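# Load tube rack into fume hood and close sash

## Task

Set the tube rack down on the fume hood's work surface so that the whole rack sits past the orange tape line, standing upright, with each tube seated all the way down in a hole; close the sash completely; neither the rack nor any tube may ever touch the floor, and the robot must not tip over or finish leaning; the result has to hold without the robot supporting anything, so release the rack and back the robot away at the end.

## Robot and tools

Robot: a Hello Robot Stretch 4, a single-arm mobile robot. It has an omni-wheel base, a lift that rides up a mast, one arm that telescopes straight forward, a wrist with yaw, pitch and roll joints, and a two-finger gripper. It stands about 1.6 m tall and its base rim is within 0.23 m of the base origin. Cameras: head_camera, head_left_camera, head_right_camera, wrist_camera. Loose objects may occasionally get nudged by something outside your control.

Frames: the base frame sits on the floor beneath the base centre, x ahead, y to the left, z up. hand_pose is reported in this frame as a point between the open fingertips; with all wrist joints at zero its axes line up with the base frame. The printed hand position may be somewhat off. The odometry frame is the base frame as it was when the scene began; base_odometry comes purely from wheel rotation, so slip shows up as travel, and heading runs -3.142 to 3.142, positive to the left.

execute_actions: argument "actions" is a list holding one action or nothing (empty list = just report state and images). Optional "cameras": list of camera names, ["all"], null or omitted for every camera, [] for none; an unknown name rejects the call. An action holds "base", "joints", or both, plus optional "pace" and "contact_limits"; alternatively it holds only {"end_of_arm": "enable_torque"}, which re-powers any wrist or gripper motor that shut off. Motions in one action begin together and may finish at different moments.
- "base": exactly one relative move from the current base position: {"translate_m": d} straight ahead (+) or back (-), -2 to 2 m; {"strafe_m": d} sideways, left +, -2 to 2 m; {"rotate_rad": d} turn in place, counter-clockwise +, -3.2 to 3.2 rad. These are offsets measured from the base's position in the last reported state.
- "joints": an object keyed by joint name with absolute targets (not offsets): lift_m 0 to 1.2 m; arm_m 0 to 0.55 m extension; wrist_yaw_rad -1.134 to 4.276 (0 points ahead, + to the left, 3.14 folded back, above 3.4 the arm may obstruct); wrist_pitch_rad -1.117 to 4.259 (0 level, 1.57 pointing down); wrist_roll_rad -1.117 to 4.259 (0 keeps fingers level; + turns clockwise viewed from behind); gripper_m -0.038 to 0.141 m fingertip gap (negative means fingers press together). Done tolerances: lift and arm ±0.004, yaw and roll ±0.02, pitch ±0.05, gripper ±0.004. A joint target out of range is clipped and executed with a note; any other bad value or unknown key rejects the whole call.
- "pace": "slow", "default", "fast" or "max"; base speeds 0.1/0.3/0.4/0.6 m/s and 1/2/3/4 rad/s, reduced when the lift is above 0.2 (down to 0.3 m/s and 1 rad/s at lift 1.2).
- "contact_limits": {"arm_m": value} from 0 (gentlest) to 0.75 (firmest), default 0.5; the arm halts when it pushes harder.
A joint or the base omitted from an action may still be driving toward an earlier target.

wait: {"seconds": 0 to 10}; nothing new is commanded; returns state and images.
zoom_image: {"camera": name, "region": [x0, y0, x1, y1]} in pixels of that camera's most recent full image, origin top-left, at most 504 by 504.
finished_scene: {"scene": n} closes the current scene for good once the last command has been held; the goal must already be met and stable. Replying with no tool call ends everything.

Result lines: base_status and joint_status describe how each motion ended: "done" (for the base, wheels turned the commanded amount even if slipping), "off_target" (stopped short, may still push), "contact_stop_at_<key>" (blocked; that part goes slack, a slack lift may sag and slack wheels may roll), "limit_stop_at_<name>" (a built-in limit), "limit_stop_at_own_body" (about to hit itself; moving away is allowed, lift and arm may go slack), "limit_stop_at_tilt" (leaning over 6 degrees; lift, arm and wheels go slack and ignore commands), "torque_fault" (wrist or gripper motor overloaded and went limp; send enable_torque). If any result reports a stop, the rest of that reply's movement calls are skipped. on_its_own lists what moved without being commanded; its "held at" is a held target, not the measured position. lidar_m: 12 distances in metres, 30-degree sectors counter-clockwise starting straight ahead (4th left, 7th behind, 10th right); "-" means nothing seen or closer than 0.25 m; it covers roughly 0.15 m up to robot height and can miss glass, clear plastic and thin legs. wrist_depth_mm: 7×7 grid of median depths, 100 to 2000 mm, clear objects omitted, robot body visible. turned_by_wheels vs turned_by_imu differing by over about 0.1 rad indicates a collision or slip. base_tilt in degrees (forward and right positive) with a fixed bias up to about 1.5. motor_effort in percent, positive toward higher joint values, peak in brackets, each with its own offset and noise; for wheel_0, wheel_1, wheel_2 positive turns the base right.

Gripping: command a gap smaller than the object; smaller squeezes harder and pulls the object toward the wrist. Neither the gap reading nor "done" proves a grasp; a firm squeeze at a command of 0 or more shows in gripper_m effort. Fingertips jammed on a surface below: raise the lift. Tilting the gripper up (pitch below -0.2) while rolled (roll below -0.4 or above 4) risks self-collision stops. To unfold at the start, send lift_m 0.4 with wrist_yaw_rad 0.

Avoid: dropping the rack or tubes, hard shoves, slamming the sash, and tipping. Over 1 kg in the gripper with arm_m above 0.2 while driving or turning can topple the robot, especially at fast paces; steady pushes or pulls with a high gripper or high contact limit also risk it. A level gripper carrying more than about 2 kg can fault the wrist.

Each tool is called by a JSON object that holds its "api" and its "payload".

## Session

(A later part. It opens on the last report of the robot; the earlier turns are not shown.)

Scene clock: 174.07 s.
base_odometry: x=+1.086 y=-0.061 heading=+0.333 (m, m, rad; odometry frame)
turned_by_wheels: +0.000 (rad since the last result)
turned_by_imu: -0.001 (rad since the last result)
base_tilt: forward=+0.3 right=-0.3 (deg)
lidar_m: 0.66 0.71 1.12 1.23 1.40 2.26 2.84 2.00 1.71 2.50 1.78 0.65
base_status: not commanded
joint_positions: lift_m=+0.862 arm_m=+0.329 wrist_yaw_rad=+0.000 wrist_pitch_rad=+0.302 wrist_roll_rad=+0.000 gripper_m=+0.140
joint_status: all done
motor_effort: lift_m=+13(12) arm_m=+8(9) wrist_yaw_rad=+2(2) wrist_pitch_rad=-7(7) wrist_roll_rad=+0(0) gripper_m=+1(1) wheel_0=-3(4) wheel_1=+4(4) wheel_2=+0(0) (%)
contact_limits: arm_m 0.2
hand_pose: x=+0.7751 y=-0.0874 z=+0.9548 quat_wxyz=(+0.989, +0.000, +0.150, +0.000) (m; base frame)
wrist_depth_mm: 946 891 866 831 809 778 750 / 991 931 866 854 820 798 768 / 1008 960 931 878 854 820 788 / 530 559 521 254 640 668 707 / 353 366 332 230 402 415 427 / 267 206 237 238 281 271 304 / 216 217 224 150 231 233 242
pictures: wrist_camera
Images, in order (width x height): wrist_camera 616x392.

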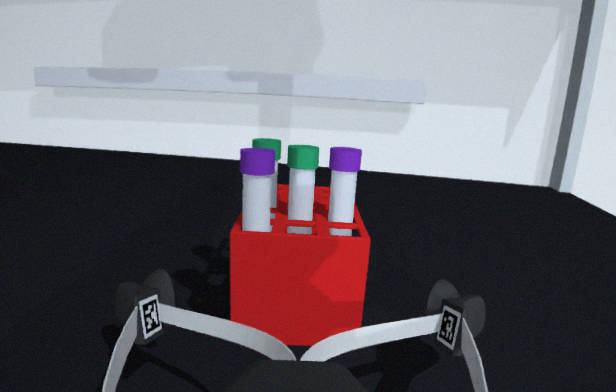

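Front at .237; need ~.18.

{"api": "execute_actions", "payload": {"actions": [{"joints":{"arm_m":0.395},"pace":"slow","contact_limits":{"arm_m":0.2}}], "cameras": []}}

{"api": "execute_actions", "payload": {"actions": [{"joints":{"gripper_m":0.03}}], "cameras": []}}

{"api": "execute_actions", "payload": {"actions": [{"joints":{"lift_m":0.95},"pace":"slow"}], "cameras": ["wrist_camera"]}}

{"api": "execute_actions", "payload": {"actions": [{"joints":{"arm_m":0.05},"pace":"slow"}], "cameras": []}}

{"api": "execute_actions", "payload": {"actions": [{"base":{"rotate_rad":-1.75},"pace":"slow"}], "cameras": []}}

{"api": "execute_actions", "payload": {"actions": [{"base":{"strafe_m":-0.95}}], "cameras": []}}

{"api": "execute_actions", "payload": {"actions": [{"base":{"translate_m":0.85}}]}}

Scene clock: 176.40 s.
base_odometry: x=+1.086 y=-0.061 heading=+0.333 (m, m, rad; odometry frame)
turned_by_wheels: +0.000 (rad since the last result)
turned_by_imu: -0.001 (rad since the last result)
base_tilt: forward=+0.2 right=-0.2 (deg)
lidar_m: 0.64 0.72 1.13 1.23 1.40 2.24 2.84 1.99 1.71 2.49 1.76 0.64
base_status: not commanded
joint_positions: lift_m=+0.862 arm_m=+0.394 wrist_yaw_rad=+0.000 wrist_pitch_rad=+0.302 wrist_roll_rad=+0.000 gripper_m=+0.140
joint_status: all done
motor_effort: lift_m=+14(13) arm_m=+7(10) wrist_yaw_rad=-1(1) wrist_pitch_rad=-7(7) wrist_roll_rad=+0(0) gripper_m=+0(0) wheel_0=-4(4) wheel_1=+4(4) wheel_2=+0(0) (%)
contact_limits: arm_m 0.2
hand_pose: x=+0.8401 y=-0.0874 z=+0.9548 quat_wxyz=(+0.989, +0.000, +0.150, +0.000) (m; base frame)
wrist_depth_mm: 878 831 809 778 741 723 691 / 904 854 820 778 750 741 715 / 931 904 866 820 809 768 732 / 530 549 480 199 574 668 676 / 355 368 330 201 379 418 430 / 267 206 177 176 187 271 306 / 216 216 186 150 223 234 239
pictures: none
No camera images: the call's "cameras" was empty. Leave "cameras" out to get every camera's image.

Scene clock: 178.50 s.
base_odometry: x=+1.086 y=-0.061 heading=+0.333 (m, m, rad; odometry frame)
turned_by_wheels: +0.000 (rad since the last result)
turned_by_imu: -0.001 (rad since the last result)
base_tilt: forward=+0.3 right=-0.3 (deg)
lidar_m: 0.66 0.71 1.12 1.23 1.41 2.25 2.84 1.99 1.71 2.50 1.78 0.65
base_status: not commanded
joint_positions: lift_m=+0.862 arm_m=+0.394 wrist_yaw_rad=+0.000 wrist_pitch_rad=+0.303 wrist_roll_rad=+0.000 gripper_m=+0.031
joint_status: all done
motor_effort: lift_m=+14(14) arm_m=+7(7) wrist_yaw_rad=+0(1) wrist_pitch_rad=-10(9) wrist_roll_rad=+0(0) gripper_m=-30(30) wheel_0=-3(3) wheel_1=+4(4) wheel_2=+0(0) (%)
hand_pose: x=+0.8400 y=-0.0874 z=+0.9545 quat_wxyz=(+0.989, +0.000, +0.151, +0.000) (m; base frame)
wrist_depth_mm: 866 831 798 778 741 723 691 / 891 866 820 732 741 732 707 / 917 904 854 820 778 768 741 / 525 549 469 193 569 668 668 / 353 366 171 192 375 413 424 / 265 271 170 168 173 298 301 / 214 207 176 173 178 222 240
pictures: none
No camera images: the call's "cameras" was empty. Leave "cameras" out to get every camera's image.

Scene clock: 180.10 s.
base_odometry: x=+1.086 y=-0.061 heading=+0.333 (m, m, rad; odometry frame)
turned_by_wheels: +0.000 (rad since the last result)
turned_by_imu: +0.000 (rad since the last result)
base_tilt: forward=+0.4 right=-0.3 (deg)
lidar_m: 0.64 0.71 1.14 1.24 1.41 2.27 2.82 2.00 1.72 2.50 1.77 0.64
base_status: not commanded
joint_positions: lift_m=+0.950 arm_m=+0.394 wrist_yaw_rad=+0.000 wrist_pitch_rad=+0.303 wrist_roll_rad=+0.000 gripper_m=+0.031
joint_status: all done
motor_effort: lift_m=+22(21) arm_m=+7(7) wrist_yaw_rad=+2(1) wrist_pitch_rad=-10(10) wrist_roll_rad=+0(0) gripper_m=-30(29) wheel_0=-4(3) wheel_1=+4(4) wheel_2=+0(0) (%)
hand_pose: x=+0.8400 y=-0.0874 z=+1.0418 quat_wxyz=(+0.989, +0.000, +0.151, +0.000) (m; base frame)
wrist_depth_mm: 866 842 809 778 750 715 691 / 891 891 842 809 768 732 715 / 960 904 768 741 778 778 741 / 820 854 750 193 820 798 759 / 554 564 172 191 580 640 661 / 410 418 171 168 173 462 469 / 334 324 176 173 178 347 377
pictures: wrist_camera
Images, in order (width x height): wrist_camera 616x392.

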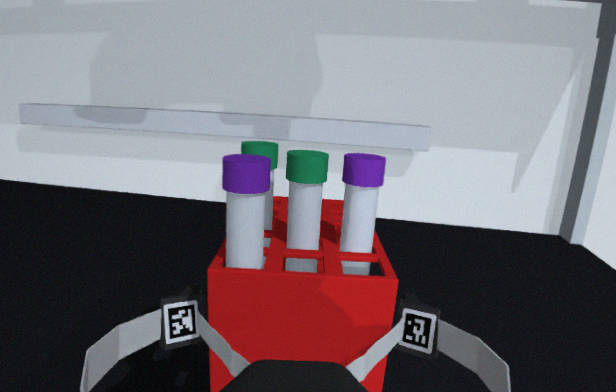

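Scene clock: 184.83 s.
base_odometry: x=+1.086 y=-0.061 heading=+0.333 (m, m, rad; odometry frame)
turned_by_wheels: +0.000 (rad since the last result)
turned_by_imu: -0.001 (rad since the last result)
base_tilt: forward=+0.3 right=-0.3 (deg)
lidar_m: 0.48 0.71 1.16 1.25 1.42 2.26 2.84 1.99 1.71 2.50 1.76 0.65
base_status: not commanded
joint_positions: lift_m=+0.950 arm_m=+0.051 wrist_yaw_rad=+0.000 wrist_pitch_rad=+0.303 wrist_roll_rad=+0.000 gripper_m=+0.031
joint_status: all done
motor_effort: lift_m=+22(22) arm_m=-7(10) wrist_yaw_rad=+0(1) wrist_pitch_rad=-10(11) wrist_roll_rad=+0(0) gripper_m=-30(29) wheel_0=-4(3) wheel_1=+4(4) wheel_2=+0(0) (%)
hand_pose: x=+0.4975 y=-0.0874 z=+1.0417 quat_wxyz=(+0.989, +0.000, +0.151, +0.000) (m; base frame)
wrist_depth_mm: 1229 1205 1138 1078 1042 946 960 / 1308 1229 1160 1138 1078 1042 991 / 1308 1255 1229 1138 1118 1098 1042 / 831 866 741 193 904 1025 1078 / 549 574 172 192 591 647 723 / 488 449 171 168 174 473 477 / 854 788 176 173 178 379 382
pictures: none
No camera images: the call's "cameras" was empty. Leave "cameras" out to get every camera's image.

Scene clock: 187.87 s.
base_odometry: x=+1.086 y=-0.061 heading=-1.416 (m, m, rad; odometry frame)
turned_by_wheels: -1.749 (rad since the last result)
turned_by_imu: -1.766 (rad since the last result)
base_tilt: forward=+0.2 right=-0.3 (deg)
lidar_m: 0.48 2.09 0.67 0.64 0.67 0.91 1.23 1.29 1.82 2.87 2.32 1.67
base_status: done
joint_positions: lift_m=+0.950 arm_m=+0.051 wrist_yaw_rad=+0.000 wrist_pitch_rad=+0.303 wrist_roll_rad=+0.000 gripper_m=+0.031
joint_status: not commanded
motor_effort: lift_m=+22(23) arm_m=-7(7) wrist_yaw_rad=+0(1) wrist_pitch_rad=-11(11) wrist_roll_rad=+0(0) gripper_m=-29(30) wheel_0=+4(8) wheel_1=+5(9) wheel_2=+5(9) (%)
hand_pose: x=+0.4975 y=-0.0874 z=+1.0418 quat_wxyz=(+0.989, +0.000, +0.151, +0.000) (m; base frame)
wrist_depth_mm: - - - - 1430 1808 1863 / - - - - 1397 1921 1921 / - - - - 1397 1921 1921 / - - - 195 1430 1397 1397 / - - 172 192 1430 1499 1464 / 1983 - 170 168 173 1499 1537 / 1618 1537 176 173 178 1576 1661
pictures: none
No camera images: the call's "cameras" was empty. Leave "cameras" out to get every camera's image.

Scene clock: 192.37 s.
base_odometry: x=+0.148 y=-0.208 heading=-1.416 (m, m, rad; odometry frame)
turned_by_wheels: +0.000 (rad since the last result)
turned_by_imu: +0.002 (rad since the last result)
base_tilt: forward=+0.0 right=-0.3 (deg)
lidar_m: 0.44 1.70 2.49 1.58 1.67 1.32 1.26 1.31 1.84 1.89 1.94 1.66
base_status: done
joint_positions: lift_m=+0.950 arm_m=+0.051 wrist_yaw_rad=+0.000 wrist_pitch_rad=+0.303 wrist_roll_rad=+0.000 gripper_m=+0.031
joint_status: not commanded
motor_effort: lift_m=+21(22) arm_m=-7(7) wrist_yaw_rad=+0(1) wrist_pitch_rad=-11(12) wrist_roll_rad=+0(1) gripper_m=-31(31) wheel_0=+2(11) wheel_1=-3(13) wheel_2=+0(4) (%)
hand_pose: x=+0.4975 y=-0.0874 z=+1.0418 quat_wxyz=(+0.989, +0.000, +0.151, +0.000) (m; base frame)
wrist_depth_mm: - 1336 1863 1863 1921 1661 1255 / - 1366 1983 1921 1921 1537 1281 / - 1397 1537 1863 1983 1537 - / - - 1397 192 1366 1430 - / - - 172 192 1464 1430 - / 1983 1863 172 169 173 1499 - / 1576 1576 176 173 177 1576 1756
pictures: none
No camera images: the call's "cameras" was empty. Leave "cameras" out to get every camera's image.

Scene clock: 196.70 s.
base_odometry: x=+0.279 y=-1.047 heading=-1.415 (m, m, rad; odometry frame)
turned_by_wheels: +0.001 (rad since the last result)
turned_by_imu: -0.004 (rad since the last result)
base_tilt: forward=+0.2 right=-0.3 (deg)
lidar_m: 0.47 0.79 2.31 1.82 1.67 2.19 2.11 2.21 1.96 1.91 1.07 0.79
base_status: done
joint_positions: lift_m=+0.950 arm_m=+0.051 wrist_yaw_rad=+0.000 wrist_pitch_rad=+0.303 wrist_roll_rad=+0.000 gripper_m=+0.031
joint_status: not commanded
motor_effort: lift_m=+20(21) arm_m=-7(7) wrist_yaw_rad=+0(1) wrist_pitch_rad=-12(11) wrist_roll_rad=+0(0) gripper_m=-30(29) wheel_0=+4(10) wheel_1=+5(8) wheel_2=-3(16) (%)
hand_pose: x=+0.4975 y=-0.0874 z=+1.0418 quat_wxyz=(+0.989, +0.000, +0.151, +0.000) (m; base frame)
wrist_depth_mm: 691 960 1042 1060 1042 508 500 / 715 1060 1118 1078 1098 1098 1098 / 707 1060 1118 1118 1138 1138 1138 / 647 820 603 193 831 976 1025 / 525 530 172 191 525 530 539 / 554 554 171 168 173 554 544 / 585 574 176 174 178 559 574
pictures: head_camera, head_left_camera, head_right_camera, wrist_camera
Images, in order (width x height): head_camera 420x560, head_left_camera 420x672, head_right_camera 420x672, wrist_camera 616x392.

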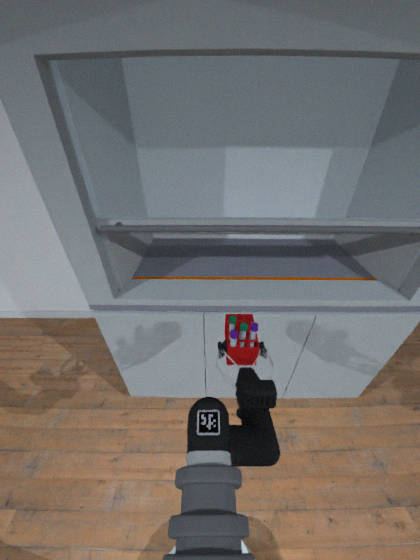

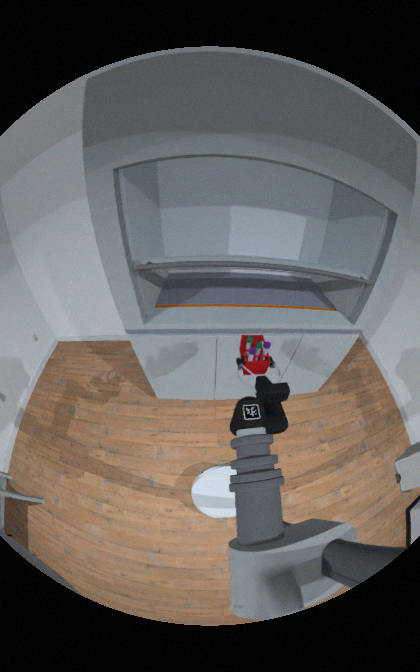

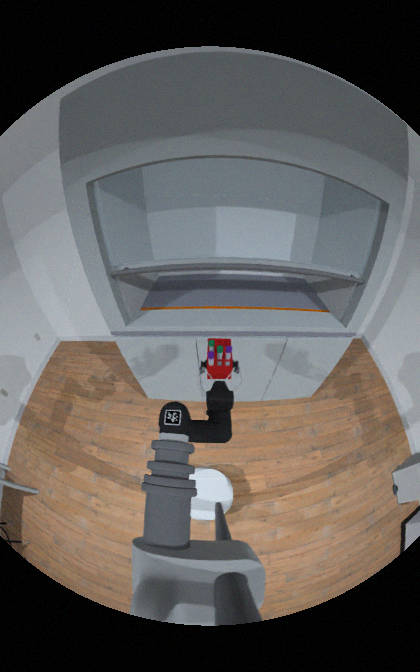

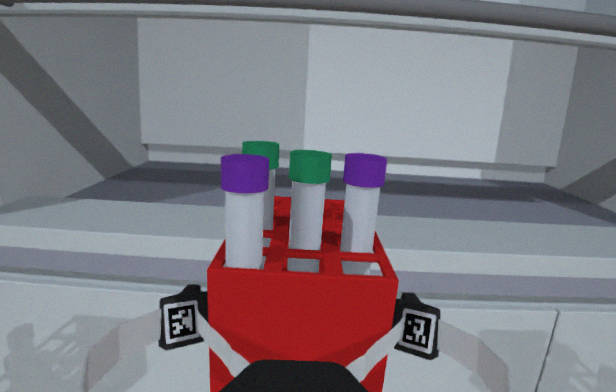

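{"api": "execute_actions", "payload": {"actions": [{"base":{"translate_m":0.16},"pace":"slow"}], "cameras": []}}

{"api": "execute_actions", "payload": {"actions": [{"joints":{"arm_m":0.45},"pace":"slow","contact_limits":{"arm_m":0.15}}], "cameras": ["wrist_camera","head_camera"]}}

Scene clock: 199.93 s.
base_odometry: x=+0.304 y=-1.205 heading=-1.415 (m, m, rad; odometry frame)
turned_by_wheels: +0.000 (rad since the last result)
turned_by_imu: -0.001 (rad since the last result)
base_tilt: forward=+0.2 right=-0.2 (deg)
lidar_m: 0.46 0.63 2.08 2.39 1.72 2.31 2.27 2.39 1.94 1.94 0.85 0.63
base_status: done
joint_positions: lift_m=+0.950 arm_m=+0.051 wrist_yaw_rad=+0.000 wrist_pitch_rad=+0.303 wrist_roll_rad=+0.000 gripper_m=+0.031
joint_status: not commanded
motor_effort: lift_m=+20(21) arm_m=-7(7) wrist_yaw_rad=+0(1) wrist_pitch_rad=-12(11) wrist_roll_rad=+1(0) gripper_m=-30(29) wheel_0=+4(9) wheel_1=+5(6) wheel_2=-6(10) (%)
hand_pose: x=+0.4975 y=-0.0874 z=+1.0418 quat_wxyz=(+0.989, +0.000, +0.151, +0.000) (m; base frame)
wrist_depth_mm: 707 904 904 904 904 904 917 / 723 931 931 946 946 931 917 / 707 976 976 976 976 976 976 / 699 820 691 195 831 976 991 / 449 462 172 192 480 615 621 / 373 366 170 168 173 379 387 / 389 379 176 173 178 373 382
pictures: none
No camera images: the call's "cameras" was empty. Leave "cameras" out to get every camera's image.

Scene clock: 205.20 s.
base_odometry: x=+0.304 y=-1.205 heading=-1.415 (m, m, rad; odometry frame)
turned_by_wheels: +0.000 (rad since the last result)
turned_by_imu: -0.001 (rad since the last result)
base_tilt: forward=+0.1 right=-0.3 (deg)
lidar_m: 0.60 0.64 2.08 2.39 1.72 2.30 2.27 2.39 1.95 1.94 0.88 0.63
base_status: not commanded
joint_positions: lift_m=+0.950 arm_m=+0.449 wrist_yaw_rad=+0.000 wrist_pitch_rad=+0.303 wrist_roll_rad=+0.000 gripper_m=+0.031
joint_status: all done
motor_effort: lift_m=+21(20) arm_m=+8(7) wrist_yaw_rad=+1(0) wrist_pitch_rad=-11(11) wrist_roll_rad=+0(0) gripper_m=-29(28) wheel_0=+5(4) wheel_1=+5(5) wheel_2=-6(6) (%)
contact_limits: arm_m 0.15
hand_pose: x=+0.8949 y=-0.0874 z=+1.0418 quat_wxyz=(+0.989, +0.000, +0.151, +0.000) (m; base frame)
wrist_depth_mm: 530 535 535 535 525 530 530 / 554 554 554 549 549 554 549 / 574 574 569 564 569 574 569 / 627 654 580 193 591 591 591 / 512 539 171 191 544 609 615 / 389 397 170 168 174 436 439 / 317 301 176 173 178 325 351
pictures: head_camera, wrist_camera
Images, in order (width x height): head_camera 420x560, wrist_camera 616x392.

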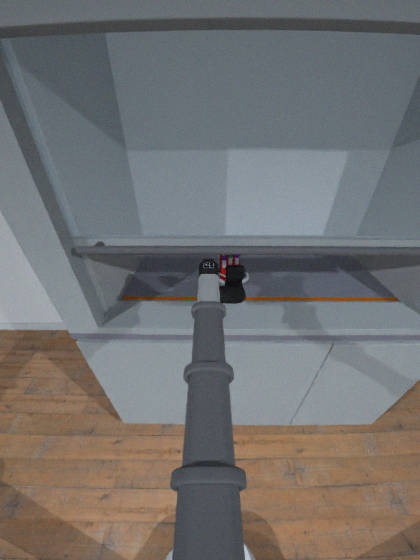

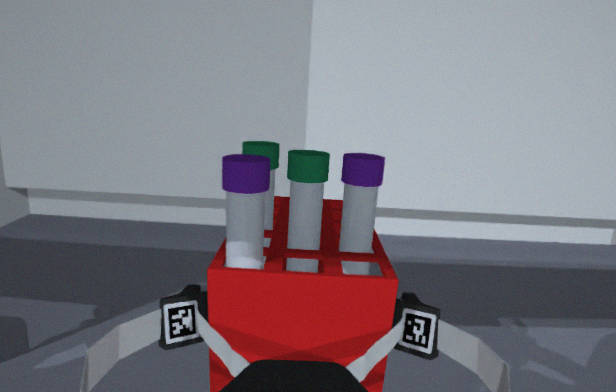

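{"api": "execute_actions", "payload": {"actions": [{"joints":{"arm_m":0.47,"lift_m":0.92},"pace":"slow"}], "cameras": []}}

Scene clock: 206.73 s.
base_odometry: x=+0.304 y=-1.205 heading=-1.415 (m, m, rad; odometry frame)
turned_by_wheels: +0.000 (rad since the last result)
turned_by_imu: +0.000 (rad since the last result)
base_tilt: forward=+0.2 right=-0.3 (deg)
lidar_m: 0.61 0.63 2.09 2.40 1.73 2.29 2.27 2.39 1.92 1.94 0.86 0.63
base_status: not commanded
joint_positions: lift_m=+0.920 arm_m=+0.469 wrist_yaw_rad=+0.000 wrist_pitch_rad=+0.303 wrist_roll_rad=+0.000 gripper_m=+0.031
joint_status: all done
motor_effort: lift_m=+14(19) arm_m=+7(7) wrist_yaw_rad=+1(1) wrist_pitch_rad=-11(12) wrist_roll_rad=+0(1) gripper_m=-29(30) wheel_0=+5(4) wheel_1=+5(5) wheel_2=-6(6) (%)
hand_pose: x=+0.9149 y=-0.0874 z=+1.0124 quat_wxyz=(+0.989, +0.000, +0.151, +0.000) (m; base frame)
wrist_depth_mm: 517 517 517 517 512 517 512 / 535 535 535 535 535 530 535 / 559 554 549 549 554 554 549 / 615 621 569 193 569 580 580 / 449 462 172 192 477 530 539 / 338 345 170 168 173 382 384 / 273 265 176 174 178 283 312
pictures: none
No camera images: the call's "cameras" was empty. Leave "cameras" out to get every camera's image.

{"api": "execute_actions", "payload": {"actions": [{"joints":{"lift_m":0.909},"pace":"slow"}], "cameras": []}}

{"api": "execute_actions", "payload": {"actions": [{"joints":{"gripper_m":0.14}}], "cameras": []}}

{"api": "execute_actions", "payload": {"actions": [{"joints":{"arm_m":0.1}}], "cameras": ["wrist_camera","head_camera"]}}

{"api": "zoom_image", "payload": {"camera": "wrist_camera", "region": [220,80,400,260]}}

Scene clock: 208.73 s.
base_odometry: x=+0.304 y=-1.205 heading=-1.415 (m, m, rad; odometry frame)
turned_by_wheels: +0.000 (rad since the last result)
turned_by_imu: -0.001 (rad since the last result)
base_tilt: forward=+0.3 right=-0.3 (deg)
lidar_m: 0.60 0.62 2.08 2.40 1.72 2.29 2.28 2.39 1.96 1.96 0.86 0.62
base_status: not commanded
joint_positions: lift_m=+0.909 arm_m=+0.469 wrist_yaw_rad=+0.000 wrist_pitch_rad=+0.303 wrist_roll_rad=+0.000 gripper_m=+0.031
joint_status: all done
motor_effort: lift_m=+14(13) arm_m=+8(7) wrist_yaw_rad=+1(1) wrist_pitch_rad=-11(11) wrist_roll_rad=+0(0) gripper_m=-29(30) wheel_0=+5(5) wheel_1=+5(5) wheel_2=-6(6) (%)
hand_pose: x=+0.9149 y=-0.0874 z=+1.0013 quat_wxyz=(+0.989, +0.000, +0.151, +0.000) (m; base frame)
wrist_depth_mm: 517 512 517 512 512 508 512 / 539 535 535 535 535 535 530 / 554 559 544 544 554 554 554 / 615 621 569 193 569 627 621 / 421 442 172 193 452 496 512 / 320 324 170 168 173 355 364 / 257 250 176 173 178 267 294
pictures: none
No camera images: the call's "cameras" was empty. Leave "cameras" out to get every camera's image.

Scene clock: 210.83 s.
base_odometry: x=+0.304 y=-1.205 heading=-1.415 (m, m, rad; odometry frame)
turned_by_wheels: +0.000 (rad since the last result)
turned_by_imu: -0.001 (rad since the last result)
base_tilt: forward=+0.2 right=-0.3 (deg)
lidar_m: 0.59 0.64 2.08 2.40 1.74 2.28 2.27 2.38 1.94 1.95 0.86 0.64
base_status: not commanded
joint_positions: lift_m=+0.909 arm_m=+0.469 wrist_yaw_rad=+0.000 wrist_pitch_rad=+0.303 wrist_roll_rad=+0.000 gripper_m=+0.140
joint_status: all done
motor_effort: lift_m=+14(14) arm_m=+7(7) wrist_yaw_rad=+0(0) wrist_pitch_rad=-9(11) wrist_roll_rad=+0(0) gripper_m=+1(31) wheel_0=+5(5) wheel_1=+5(5) wheel_2=-6(5) (%)
hand_pose: x=+0.9150 y=-0.0874 z=+1.0016 quat_wxyz=(+0.989, +0.000, +0.151, +0.000) (m; base frame)
wrist_depth_mm: 517 517 521 517 512 512 512 / 535 530 535 535 535 530 530 / 554 554 554 549 554 549 549 / 621 615 621 621 634 621 569 / 427 442 402 209 459 500 517 / 320 206 189 212 219 327 366 / 258 259 190 150 267 281 297
pictures: none
No camera images: the call's "cameras" was empty. Leave "cameras" out to get every camera's image.

Scene clock: 213.03 s.
base_odometry: x=+0.304 y=-1.205 heading=-1.415 (m, m, rad; odometry frame)
turned_by_wheels: +0.000 (rad since the last result)
turned_by_imu: -0.001 (rad since the last result)
base_tilt: forward=+0.2 right=-0.3 (deg)
lidar_m: 0.59 0.62 2.05 2.40 1.74 2.29 2.28 2.40 1.95 1.94 0.85 0.63
base_status: not commanded
joint_positions: lift_m=+0.909 arm_m=+0.101 wrist_yaw_rad=+0.000 wrist_pitch_rad=+0.302 wrist_roll_rad=+0.000 gripper_m=+0.140
joint_status: all done
motor_effort: lift_m=+14(14) arm_m=-7(8) wrist_yaw_rad=+1(0) wrist_pitch_rad=-8(9) wrist_roll_rad=+0(0) gripper_m=+0(1) wheel_0=+5(5) wheel_1=+5(5) wheel_2=-6(6) (%)
hand_pose: x=+0.5476 y=-0.0874 z=+1.0016 quat_wxyz=(+0.989, +0.000, +0.151, +0.000) (m; base frame)
wrist_depth_mm: 707 866 866 854 854 854 854 / 715 904 891 904 891 878 878 / 723 917 931 917 917 917 931 / 634 668 707 554 778 809 842 / 359 375 384 399 407 424 433 / 312 206 309 312 306 309 315 / 330 327 322 149 322 320 320
pictures: head_camera, wrist_camera
Images, in order (width x height): head_camera 420x560, wrist_camera 616x392.

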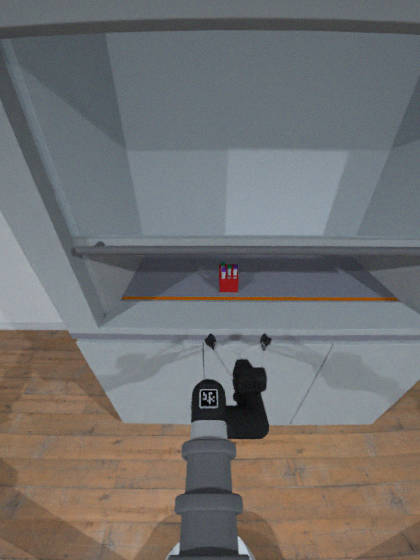

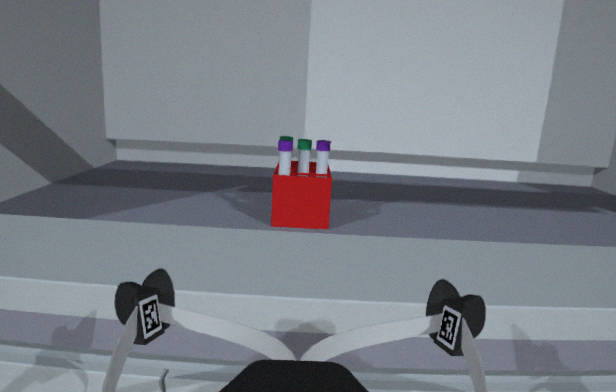

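Region (220, 80, 400, 260) of wrist_camera's 616x392 image, scaled by 2.800.

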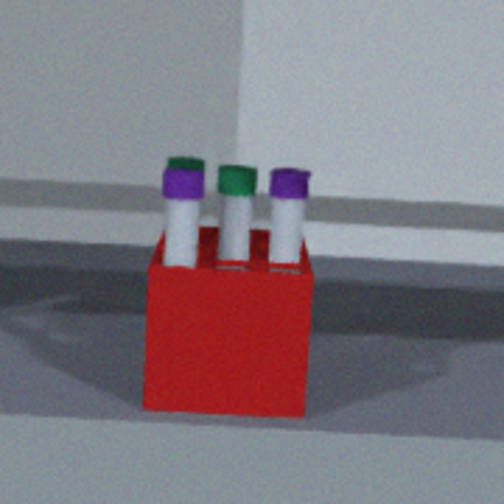

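{"api": "execute_actions", "payload": {"actions": [{"joints":{"lift_m":0.8,"arm_m":0.05,"wrist_pitch_rad":-0.9,"wrist_roll_rad":1.57,"gripper_m":0.07}}], "cameras": []}}

{"api": "execute_actions", "payload": {"actions": [{"joints":{"arm_m":0.24},"pace":"slow","contact_limits":{"arm_m":0.12}}], "cameras": ["wrist_camera","head_right_camera"]}}

Scene clock: 215.40 s.
base_odometry: x=+0.304 y=-1.205 heading=-1.415 (m, m, rad; odometry frame)
turned_by_wheels: +0.000 (rad since the last result)
turned_by_imu: -0.001 (rad since the last result)
base_tilt: forward=+0.3 right=-0.2 (deg)
lidar_m: 0.60 0.63 2.08 2.39 1.72 2.29 2.28 2.38 1.94 1.93 0.85 0.63
base_status: not commanded
joint_positions: lift_m=+0.800 arm_m=+0.051 wrist_yaw_rad=+0.000 wrist_pitch_rad=-0.898 wrist_roll_rad=+1.570 gripper_m=+0.070
joint_status: all done
motor_effort: lift_m=+13(17) arm_m=-7(7) wrist_yaw_rad=+2(1) wrist_pitch_rad=-7(14) wrist_roll_rad=+1(4) gripper_m=-3(4) wheel_0=+4(5) wheel_1=+5(5) wheel_2=-5(5) (%)
hand_pose: x=+0.4019 y=-0.0874 z=+1.2042 quat_wxyz=(+0.637, +0.637, -0.307, +0.307) (m; base frame)
wrist_depth_mm: 1182 1308 866 1397 1308 946 904 / 1138 1308 854 1464 1308 960 904 / 1160 1281 831 1430 1281 960 891 / 1160 1255 854 1464 1255 946 878 / 1182 1255 831 1464 1255 946 891 / 1160 1255 211 1430 217 960 878 / 1160 1008 788 158 1182 917 842
pictures: none
No camera images: the call's "cameras" was empty. Leave "cameras" out to get every camera's image.

Scene clock: 218.60 s.
base_odometry: x=+0.304 y=-1.205 heading=-1.415 (m, m, rad; odometry frame)
turned_by_wheels: +0.000 (rad since the last result)
turned_by_imu: -0.001 (rad since the last result)
base_tilt: forward=+0.3 right=-0.1 (deg)
lidar_m: 0.59 0.63 2.09 2.40 1.73 2.30 2.27 2.38 1.95 1.93 0.86 0.63
base_status: not commanded
joint_positions: lift_m=+0.800 arm_m=+0.239 wrist_yaw_rad=+0.000 wrist_pitch_rad=-0.898 wrist_roll_rad=+1.570 gripper_m=+0.070
joint_status: all done
motor_effort: lift_m=+14(14) arm_m=+7(8) wrist_yaw_rad=+1(1) wrist_pitch_rad=-7(7) wrist_roll_rad=+0(1) gripper_m=-3(3) wheel_0=+4(5) wheel_1=+5(5) wheel_2=-6(6) (%)
contact_limits: arm_m 0.12
hand_pose: x=+0.5893 y=-0.0874 z=+1.2042 quat_wxyz=(+0.637, +0.637, -0.307, +0.307) (m; base frame)
wrist_depth_mm: 1182 750 1205 343 991 866 723 / 1182 715 1205 347 976 854 723 / 1182 768 1255 342 976 842 715 / 1182 723 1229 330 991 820 723 / 1160 699 1229 324 976 820 707 / 1160 683 211 329 216 820 691 / 1138 661 1182 158 931 778 683
pictures: head_right_camera, wrist_camera
Images, in order (width x height): head_right_camera 420x672, wrist_camera 616x392.

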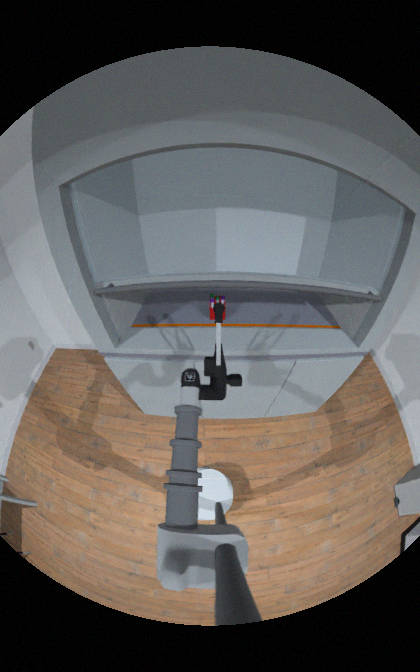

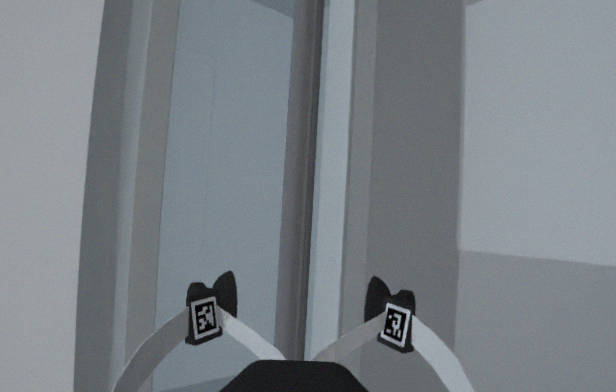

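{"api": "execute_actions", "payload": {"actions": [{"joints":{"arm_m":0.3,"lift_m":0.875,"gripper_m":0.09},"pace":"slow","contact_limits":{"arm_m":0.15}}], "cameras": ["wrist_camera","head_right_camera"]}}

Scene clock: 220.77 s.
base_odometry: x=+0.304 y=-1.205 heading=-1.415 (m, m, rad; odometry frame)
turned_by_wheels: +0.000 (rad since the last result)
turned_by_imu: -0.001 (rad since the last result)
base_tilt: forward=+0.3 right=-0.3 (deg)
lidar_m: 0.60 0.62 2.08 2.40 1.73 2.30 2.28 2.39 1.96 1.94 0.86 0.62
base_status: not commanded
joint_positions: lift_m=+0.875 arm_m=+0.299 wrist_yaw_rad=+0.000 wrist_pitch_rad=-0.898 wrist_roll_rad=+1.570 gripper_m=+0.090
joint_status: all done
motor_effort: lift_m=+22(30) arm_m=+8(8) wrist_yaw_rad=+0(2) wrist_pitch_rad=-6(6) wrist_roll_rad=+1(1) gripper_m=-2(2) wheel_0=+4(5) wheel_1=+5(5) wheel_2=-5(5) (%)
contact_limits: arm_m 0.15
hand_pose: x=+0.6493 y=-0.0874 z=+1.2786 quat_wxyz=(+0.637, +0.637, -0.307, +0.307) (m; base frame)
wrist_depth_mm: 1098 661 1138 216 246 809 676 / 1098 603 1138 216 247 798 676 / 1060 640 1138 245 878 778 668 / 1078 621 1160 241 866 778 668 / 1078 585 1160 209 854 750 654 / 1078 559 223 211 216 750 647 / 904 549 1118 155 233 707 647
pictures: head_right_camera, wrist_camera
Images, in order (width x height): head_right_camera 420x672, wrist_camera 616x392.

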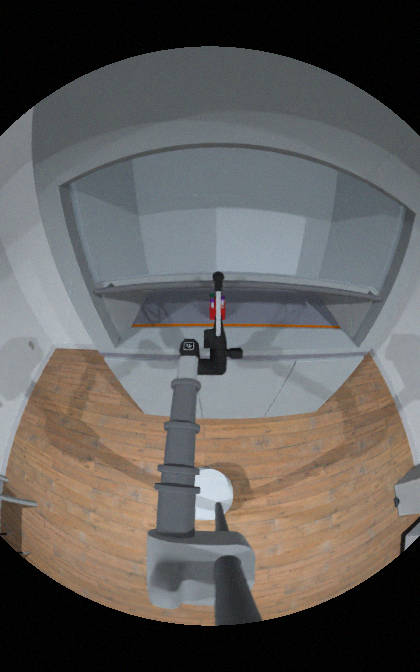

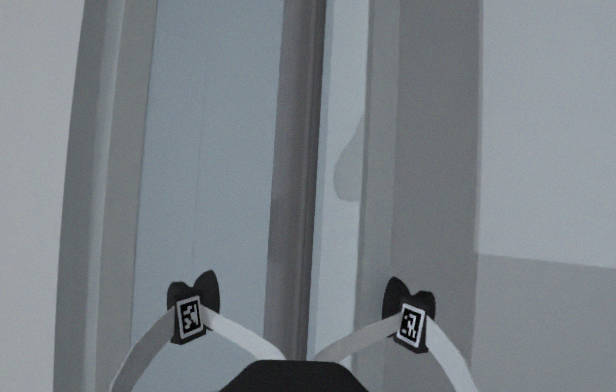

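{"api": "execute_actions", "payload": {"actions": [{"joints":{"gripper_m":-0.03}}]}}

{"api": "execute_actions", "payload": {"actions": [{"joints":{"lift_m":0.72},"pace":"slow"}]}}

Scene clock: 223.47 s.
base_odometry: x=+0.304 y=-1.206 heading=-1.415 (m, m, rad; odometry frame)
turned_by_wheels: +0.000 (rad since the last result)
turned_by_imu: -0.014 (rad since the last result)
base_tilt: forward=+0.3 right=-0.4 (deg)
lidar_m: 0.60 0.62 2.05 2.39 1.72 2.26 2.28 2.38 1.96 1.93 0.86 0.62
base_status: not commanded
joint_positions: lift_m=+0.876 arm_m=+0.301 wrist_yaw_rad=+0.014 wrist_pitch_rad=-0.873 wrist_roll_rad=+1.570 gripper_m=-0.029
joint_status: all done
on_its_own: wrist_yaw_rad is at rest, and its effort (-40) is outside its rest range (-13 to +13); wrist_pitch_rad is at rest, and its effort (-81) is outside its rest range (-23 to +23)
motor_effort: lift_m=+10(22) arm_m=-5(7) wrist_yaw_rad=-40(42) wrist_pitch_rad=-81(82) wrist_roll_rad=+0(1) gripper_m=-50(52) wheel_0=-3(6) wheel_1=-5(5) wheel_2=+12(12) (%)
hand_pose: x=+0.6585 y=-0.0848 z=+1.2748 quat_wxyz=(+0.639, +0.643, -0.294, +0.303) (m; base frame)
wrist_depth_mm: 1078 574 1160 193 222 768 661 / 1008 976 1182 196 223 768 654 / 946 976 1160 191 221 768 654 / 831 976 1160 186 221 759 647 / 788 960 1160 187 820 741 640 / 668 960 192 190 208 715 627 / 654 153 1098 181 204 155 615
pictures: head_camera, head_left_camera, head_right_camera, wrist_camera
Images, in order (width x height): head_camera 420x560, head_left_camera 420x672, head_right_camera 420x672, wrist_camera 616x392.

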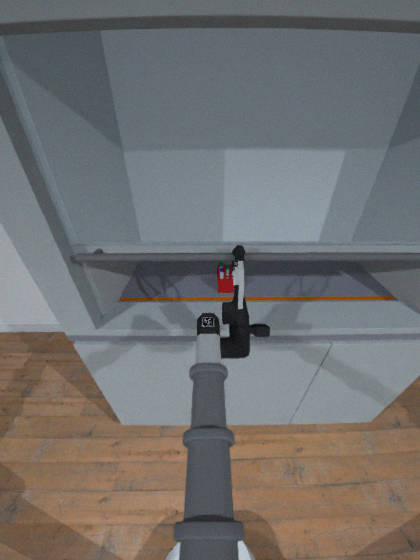

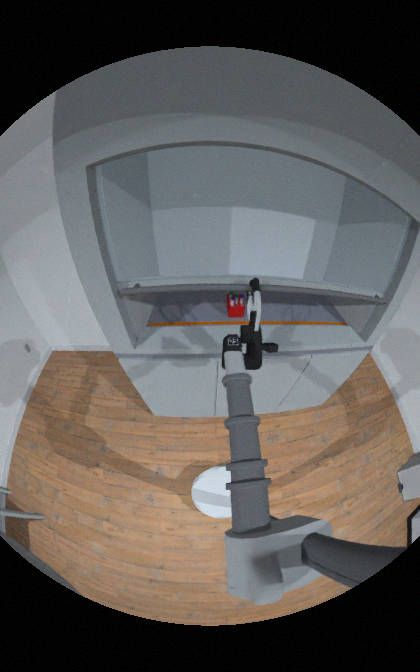

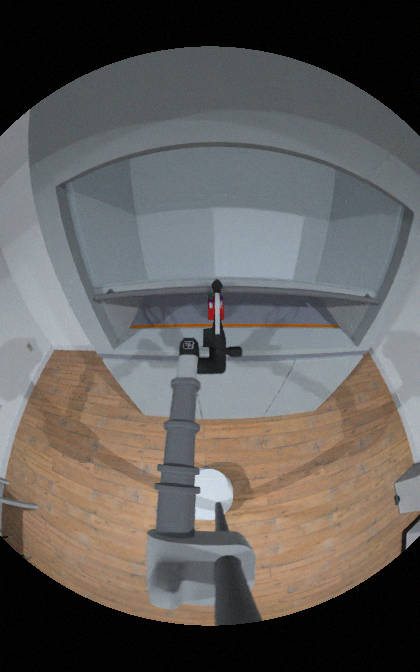

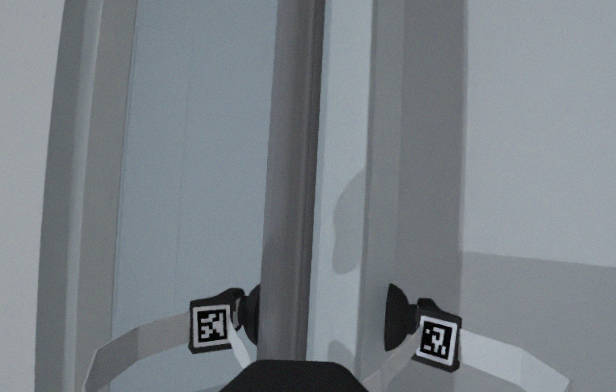

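Scene clock: 224.43 s.
base_odometry: x=+0.304 y=-1.206 heading=-1.414 (m, m, rad; odometry frame)
turned_by_wheels: +0.001 (rad since the last result)
turned_by_imu: -0.008 (rad since the last result)
base_tilt: forward=+0.2 right=-0.3 (deg)
lidar_m: 0.60 0.63 2.02 2.38 1.74 2.24 2.28 2.37 1.97 1.95 0.86 0.62
base_status: not commanded
joint_positions: lift_m=+0.861 arm_m=+0.301 wrist_yaw_rad=+0.015 wrist_pitch_rad=-0.873 wrist_roll_rad=+1.570 gripper_m=-0.029
joint_status: lift_m contact_stop (moved -0.015 of -0.156)
on_its_own: lift_m is slack since a contact_stop (your +0.720 is given up); wrist_yaw_rad is at rest, and its effort (-41) is outside its rest range (-13 to +13); wrist_pitch_rad is at rest, and its effort (-78) is outside its rest range (-23 to +23)
motor_effort: lift_m=+18(21) arm_m=-7(7) wrist_yaw_rad=-41(54) wrist_pitch_rad=-78(80) wrist_roll_rad=+0(0) gripper_m=-45(60) wheel_0=+0(3) wheel_1=-2(5) wheel_2=+17(17) (%)
hand_pose: x=+0.6588 y=-0.0847 z=+1.2603 quat_wxyz=(+0.639, +0.643, -0.294, +0.304) (m; base frame)
wrist_depth_mm: 1098 991 1182 191 223 768 654 / 931 960 1182 194 222 768 654 / 891 976 1182 189 222 759 654 / 809 976 1160 186 222 750 640 / 750 1008 1182 187 820 741 647 / 654 960 190 211 208 715 627 / 615 158 1098 181 203 156 615
pictures: head_camera, head_left_camera, head_right_camera, wrist_camera
Images, in order (width x height): head_camera 420x560, head_left_camera 420x672, head_right_camera 420x672, wrist_camera 616x392.

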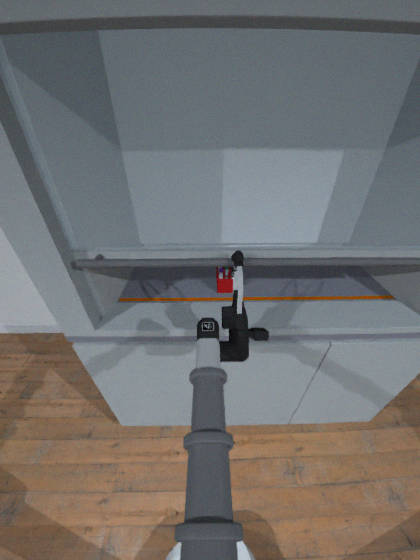

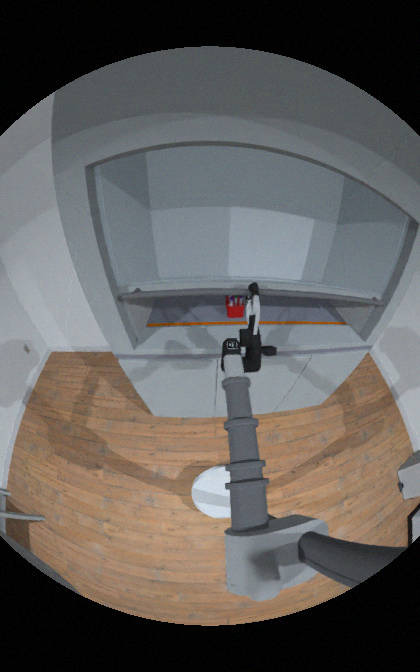

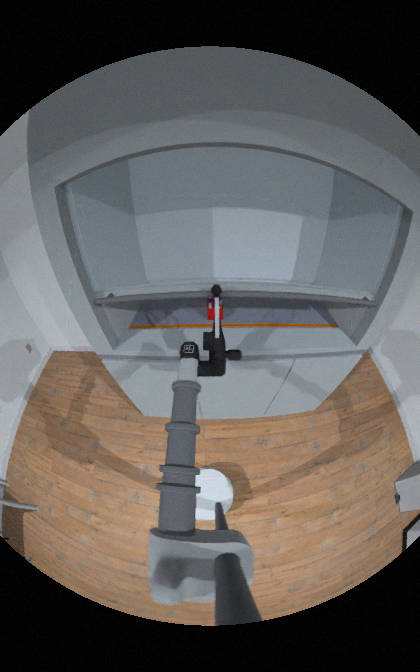

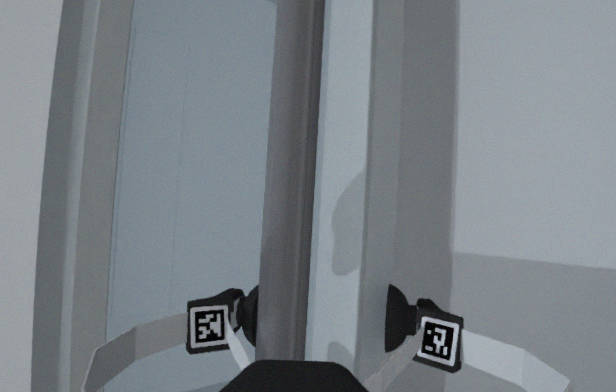

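{"api": "execute_actions", "payload": {"actions": [{"joints":{"gripper_m":0.02}}], "cameras": []}}

{"api": "execute_actions", "payload": {"actions": [{"joints":{"lift_m":0.72},"pace":"default"}], "cameras": ["wrist_camera"]}}

Scene clock: 225.90 s.
base_odometry: x=+0.304 y=-1.205 heading=-1.414 (m, m, rad; odometry frame)
turned_by_wheels: +0.000 (rad since the last result)
turned_by_imu: -0.001 (rad since the last result)
base_tilt: forward=+0.2 right=-0.4 (deg)
lidar_m: 0.60 0.62 2.03 2.39 1.73 2.23 2.27 2.38 1.98 1.95 0.87 0.64
base_status: not commanded
joint_positions: lift_m=+0.856 arm_m=+0.301 wrist_yaw_rad=+0.007 wrist_pitch_rad=-0.882 wrist_roll_rad=+1.571 gripper_m=+0.021
joint_status: all done
on_its_own: lift_m is slack since a contact_stop (your +0.720 is given up); wrist_yaw_rad is at rest, and its effort (-19) is outside its rest range (-13 to +13); wrist_pitch_rad is at rest, and its effort (-52) is outside its rest range (-23 to +23)
motor_effort: lift_m=+18(22) arm_m=-6(7) wrist_yaw_rad=-19(41) wrist_pitch_rad=-52(78) wrist_roll_rad=-3(3) gripper_m=-26(45) wheel_0=+5(5) wheel_1=-1(2) wheel_2=+10(17) (%)
hand_pose: x=+0.6559 y=-0.0861 z=+1.2572 quat_wxyz=(+0.638, +0.641, -0.300, +0.304) (m; base frame)
wrist_depth_mm: 1098 621 1182 236 866 788 661 / 1060 991 1182 202 866 778 661 / 991 991 1182 203 854 759 647 / 904 991 1160 224 831 759 654 / 820 991 1160 222 831 750 654 / 707 976 193 219 212 723 634 / 661 362 1118 194 216 167 634
pictures: none
No camera images: the call's "cameras" was empty. Leave "cameras" out to get every camera's image.

Scene clock: 227.53 s.
base_odometry: x=+0.304 y=-1.205 heading=-1.415 (m, m, rad; odometry frame)
turned_by_wheels: -0.001 (rad since the last result)
turned_by_imu: -0.002 (rad since the last result)
base_tilt: forward=+0.2 right=-0.3 (deg)
lidar_m: 0.60 0.62 2.03 2.39 1.75 2.25 2.27 2.36 1.97 1.94 0.85 0.64
base_status: not commanded
joint_positions: lift_m=+0.720 arm_m=+0.301 wrist_yaw_rad=+0.000 wrist_pitch_rad=-0.899 wrist_roll_rad=+1.570 gripper_m=+0.020
joint_status: all done
motor_effort: lift_m=+14(17) arm_m=-3(6) wrist_yaw_rad=+1(36) wrist_pitch_rad=-6(61) wrist_roll_rad=-1(2) gripper_m=-5(42) wheel_0=+2(5) wheel_1=-1(1) wheel_2=-1(10) (%)
hand_pose: x=+0.6511 y=-0.0874 z=+1.1243 quat_wxyz=(+0.637, +0.637, -0.307, +0.307) (m; base frame)
wrist_depth_mm: 1205 809 1205 1229 991 798 676 / 1182 1118 349 1160 976 798 668 / 1160 1098 330 1160 946 778 668 / 1182 1098 330 1182 946 768 661 / 1118 1098 324 1118 931 768 661 / 904 1098 196 1042 866 750 647 / 820 891 306 163 183 732 647
pictures: wrist_camera
Images, in order (width x height): wrist_camera 616x392.

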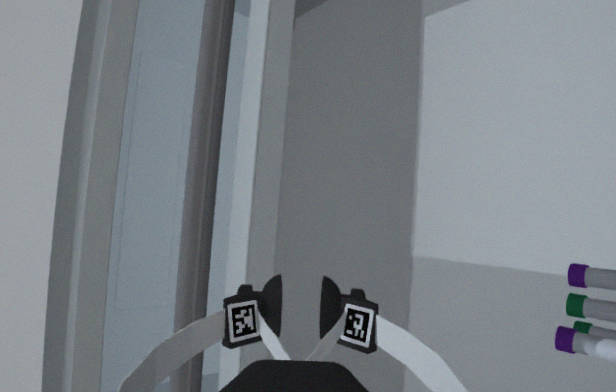

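{"api": "execute_actions", "payload": {"actions": [{"joints":{"arm_m":0.2,"gripper_m":0.09}}], "cameras": []}}

{"api": "execute_actions", "payload": {"actions": [{"joints":{"lift_m":0.845}}], "cameras": []}}

{"api": "execute_actions", "payload": {"actions": [{"joints":{"arm_m":0.305},"pace":"slow"}], "cameras": ["wrist_camera","head_camera"]}}

Scene clock: 229.60 s.
base_odometry: x=+0.304 y=-1.205 heading=-1.415 (m, m, rad; odometry frame)
turned_by_wheels: +0.000 (rad since the last result)
turned_by_imu: -0.001 (rad since the last result)
base_tilt: forward=+0.2 right=-0.2 (deg)
lidar_m: 0.60 0.62 2.03 2.38 1.74 2.23 2.28 2.38 1.97 1.94 0.86 0.61
base_status: not commanded
joint_positions: lift_m=+0.720 arm_m=+0.201 wrist_yaw_rad=+0.000 wrist_pitch_rad=-0.899 wrist_roll_rad=+1.570 gripper_m=+0.090
joint_status: all done
motor_effort: lift_m=+14(14) arm_m=-6(8) wrist_yaw_rad=+0(1) wrist_pitch_rad=-6(6) wrist_roll_rad=+0(1) gripper_m=-1(4) wheel_0=+2(2) wheel_1=-1(1) wheel_2=-1(1) (%)
hand_pose: x=+0.5518 y=-0.0874 z=+1.1243 quat_wxyz=(+0.637, +0.637, -0.307, +0.307) (m; base frame)
wrist_depth_mm: 1255 960 1336 418 1098 904 768 / 1229 904 1308 413 1098 904 759 / 1229 842 1308 402 1042 878 750 / 1229 866 1281 394 1042 866 741 / 1229 842 1308 389 1042 854 723 / 1255 741 222 389 216 842 723 / 1229 809 1281 155 1025 798 707
pictures: none
No camera images: the call's "cameras" was empty. Leave "cameras" out to get every camera's image.

Scene clock: 231.17 s.
base_odometry: x=+0.304 y=-1.205 heading=-1.415 (m, m, rad; odometry frame)
turned_by_wheels: +0.000 (rad since the last result)
turned_by_imu: +0.000 (rad since the last result)
base_tilt: forward=+0.3 right=-0.2 (deg)
lidar_m: 0.59 0.62 2.02 2.38 1.73 2.25 2.29 2.37 1.98 1.93 0.89 0.64
base_status: not commanded
joint_positions: lift_m=+0.845 arm_m=+0.201 wrist_yaw_rad=+0.000 wrist_pitch_rad=-0.899 wrist_roll_rad=+1.570 gripper_m=+0.090
joint_status: all done
motor_effort: lift_m=+22(22) arm_m=-7(7) wrist_yaw_rad=+0(1) wrist_pitch_rad=-5(6) wrist_roll_rad=-1(1) gripper_m=+0(2) wheel_0=+2(2) wheel_1=-1(1) wheel_2=+0(1) (%)
hand_pose: x=+0.5518 y=-0.0874 z=+1.2486 quat_wxyz=(+0.637, +0.637, -0.307, +0.307) (m; base frame)
wrist_depth_mm: 1138 960 1182 1308 317 831 778 / 1118 904 1138 1336 312 831 768 / 1118 831 1138 1336 304 831 750 / 1118 798 1138 1336 303 809 741 / 1160 759 1160 1366 300 831 741 / 1160 715 224 1281 215 798 723 / 1138 640 1138 155 260 788 715
pictures: none
No camera images: the call's "cameras" was empty. Leave "cameras" out to get every camera's image.

Scene clock: 233.50 s.
base_odometry: x=+0.304 y=-1.205 heading=-1.415 (m, m, rad; odometry frame)
turned_by_wheels: +0.000 (rad since the last result)
turned_by_imu: -0.001 (rad since the last result)
base_tilt: forward=+0.2 right=-0.2 (deg)
lidar_m: 0.59 0.62 2.03 2.39 1.74 2.24 2.27 2.38 1.97 1.95 0.88 0.62
base_status: not commanded
joint_positions: lift_m=+0.845 arm_m=+0.304 wrist_yaw_rad=+0.000 wrist_pitch_rad=-0.898 wrist_roll_rad=+1.570 gripper_m=+0.090
joint_status: all done
motor_effort: lift_m=+21(22) arm_m=+7(9) wrist_yaw_rad=+1(9) wrist_pitch_rad=-7(8) wrist_roll_rad=-1(0) gripper_m=-2(1) wheel_0=+2(2) wheel_1=-1(1) wheel_2=-1(1) (%)
hand_pose: x=+0.6543 y=-0.0875 z=+1.2486 quat_wxyz=(+0.637, +0.637, -0.307, +0.307) (m; base frame)
wrist_depth_mm: 1118 654 1182 212 243 809 683 / 1118 691 1160 242 243 798 668 / 1098 627 1182 208 866 778 661 / 1078 1025 1182 207 866 778 661 / 1025 1008 1160 229 842 750 654 / 866 580 203 224 216 741 634 / 798 574 1138 155 521 699 627
pictures: head_camera, wrist_camera
Images, in order (width x height): head_camera 420x560, wrist_camera 616x392.

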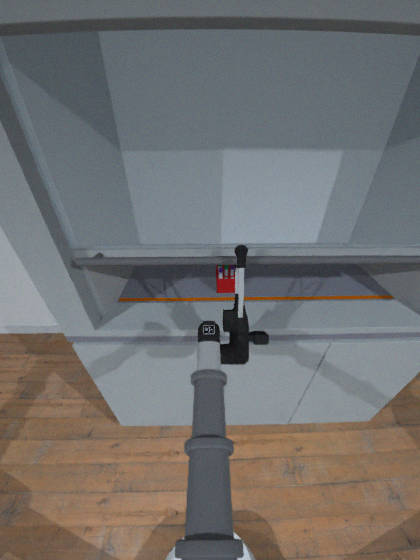

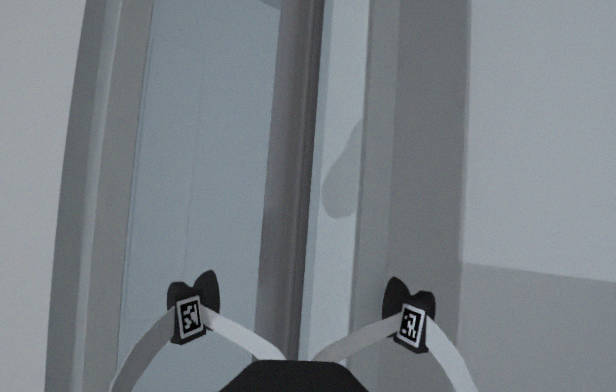

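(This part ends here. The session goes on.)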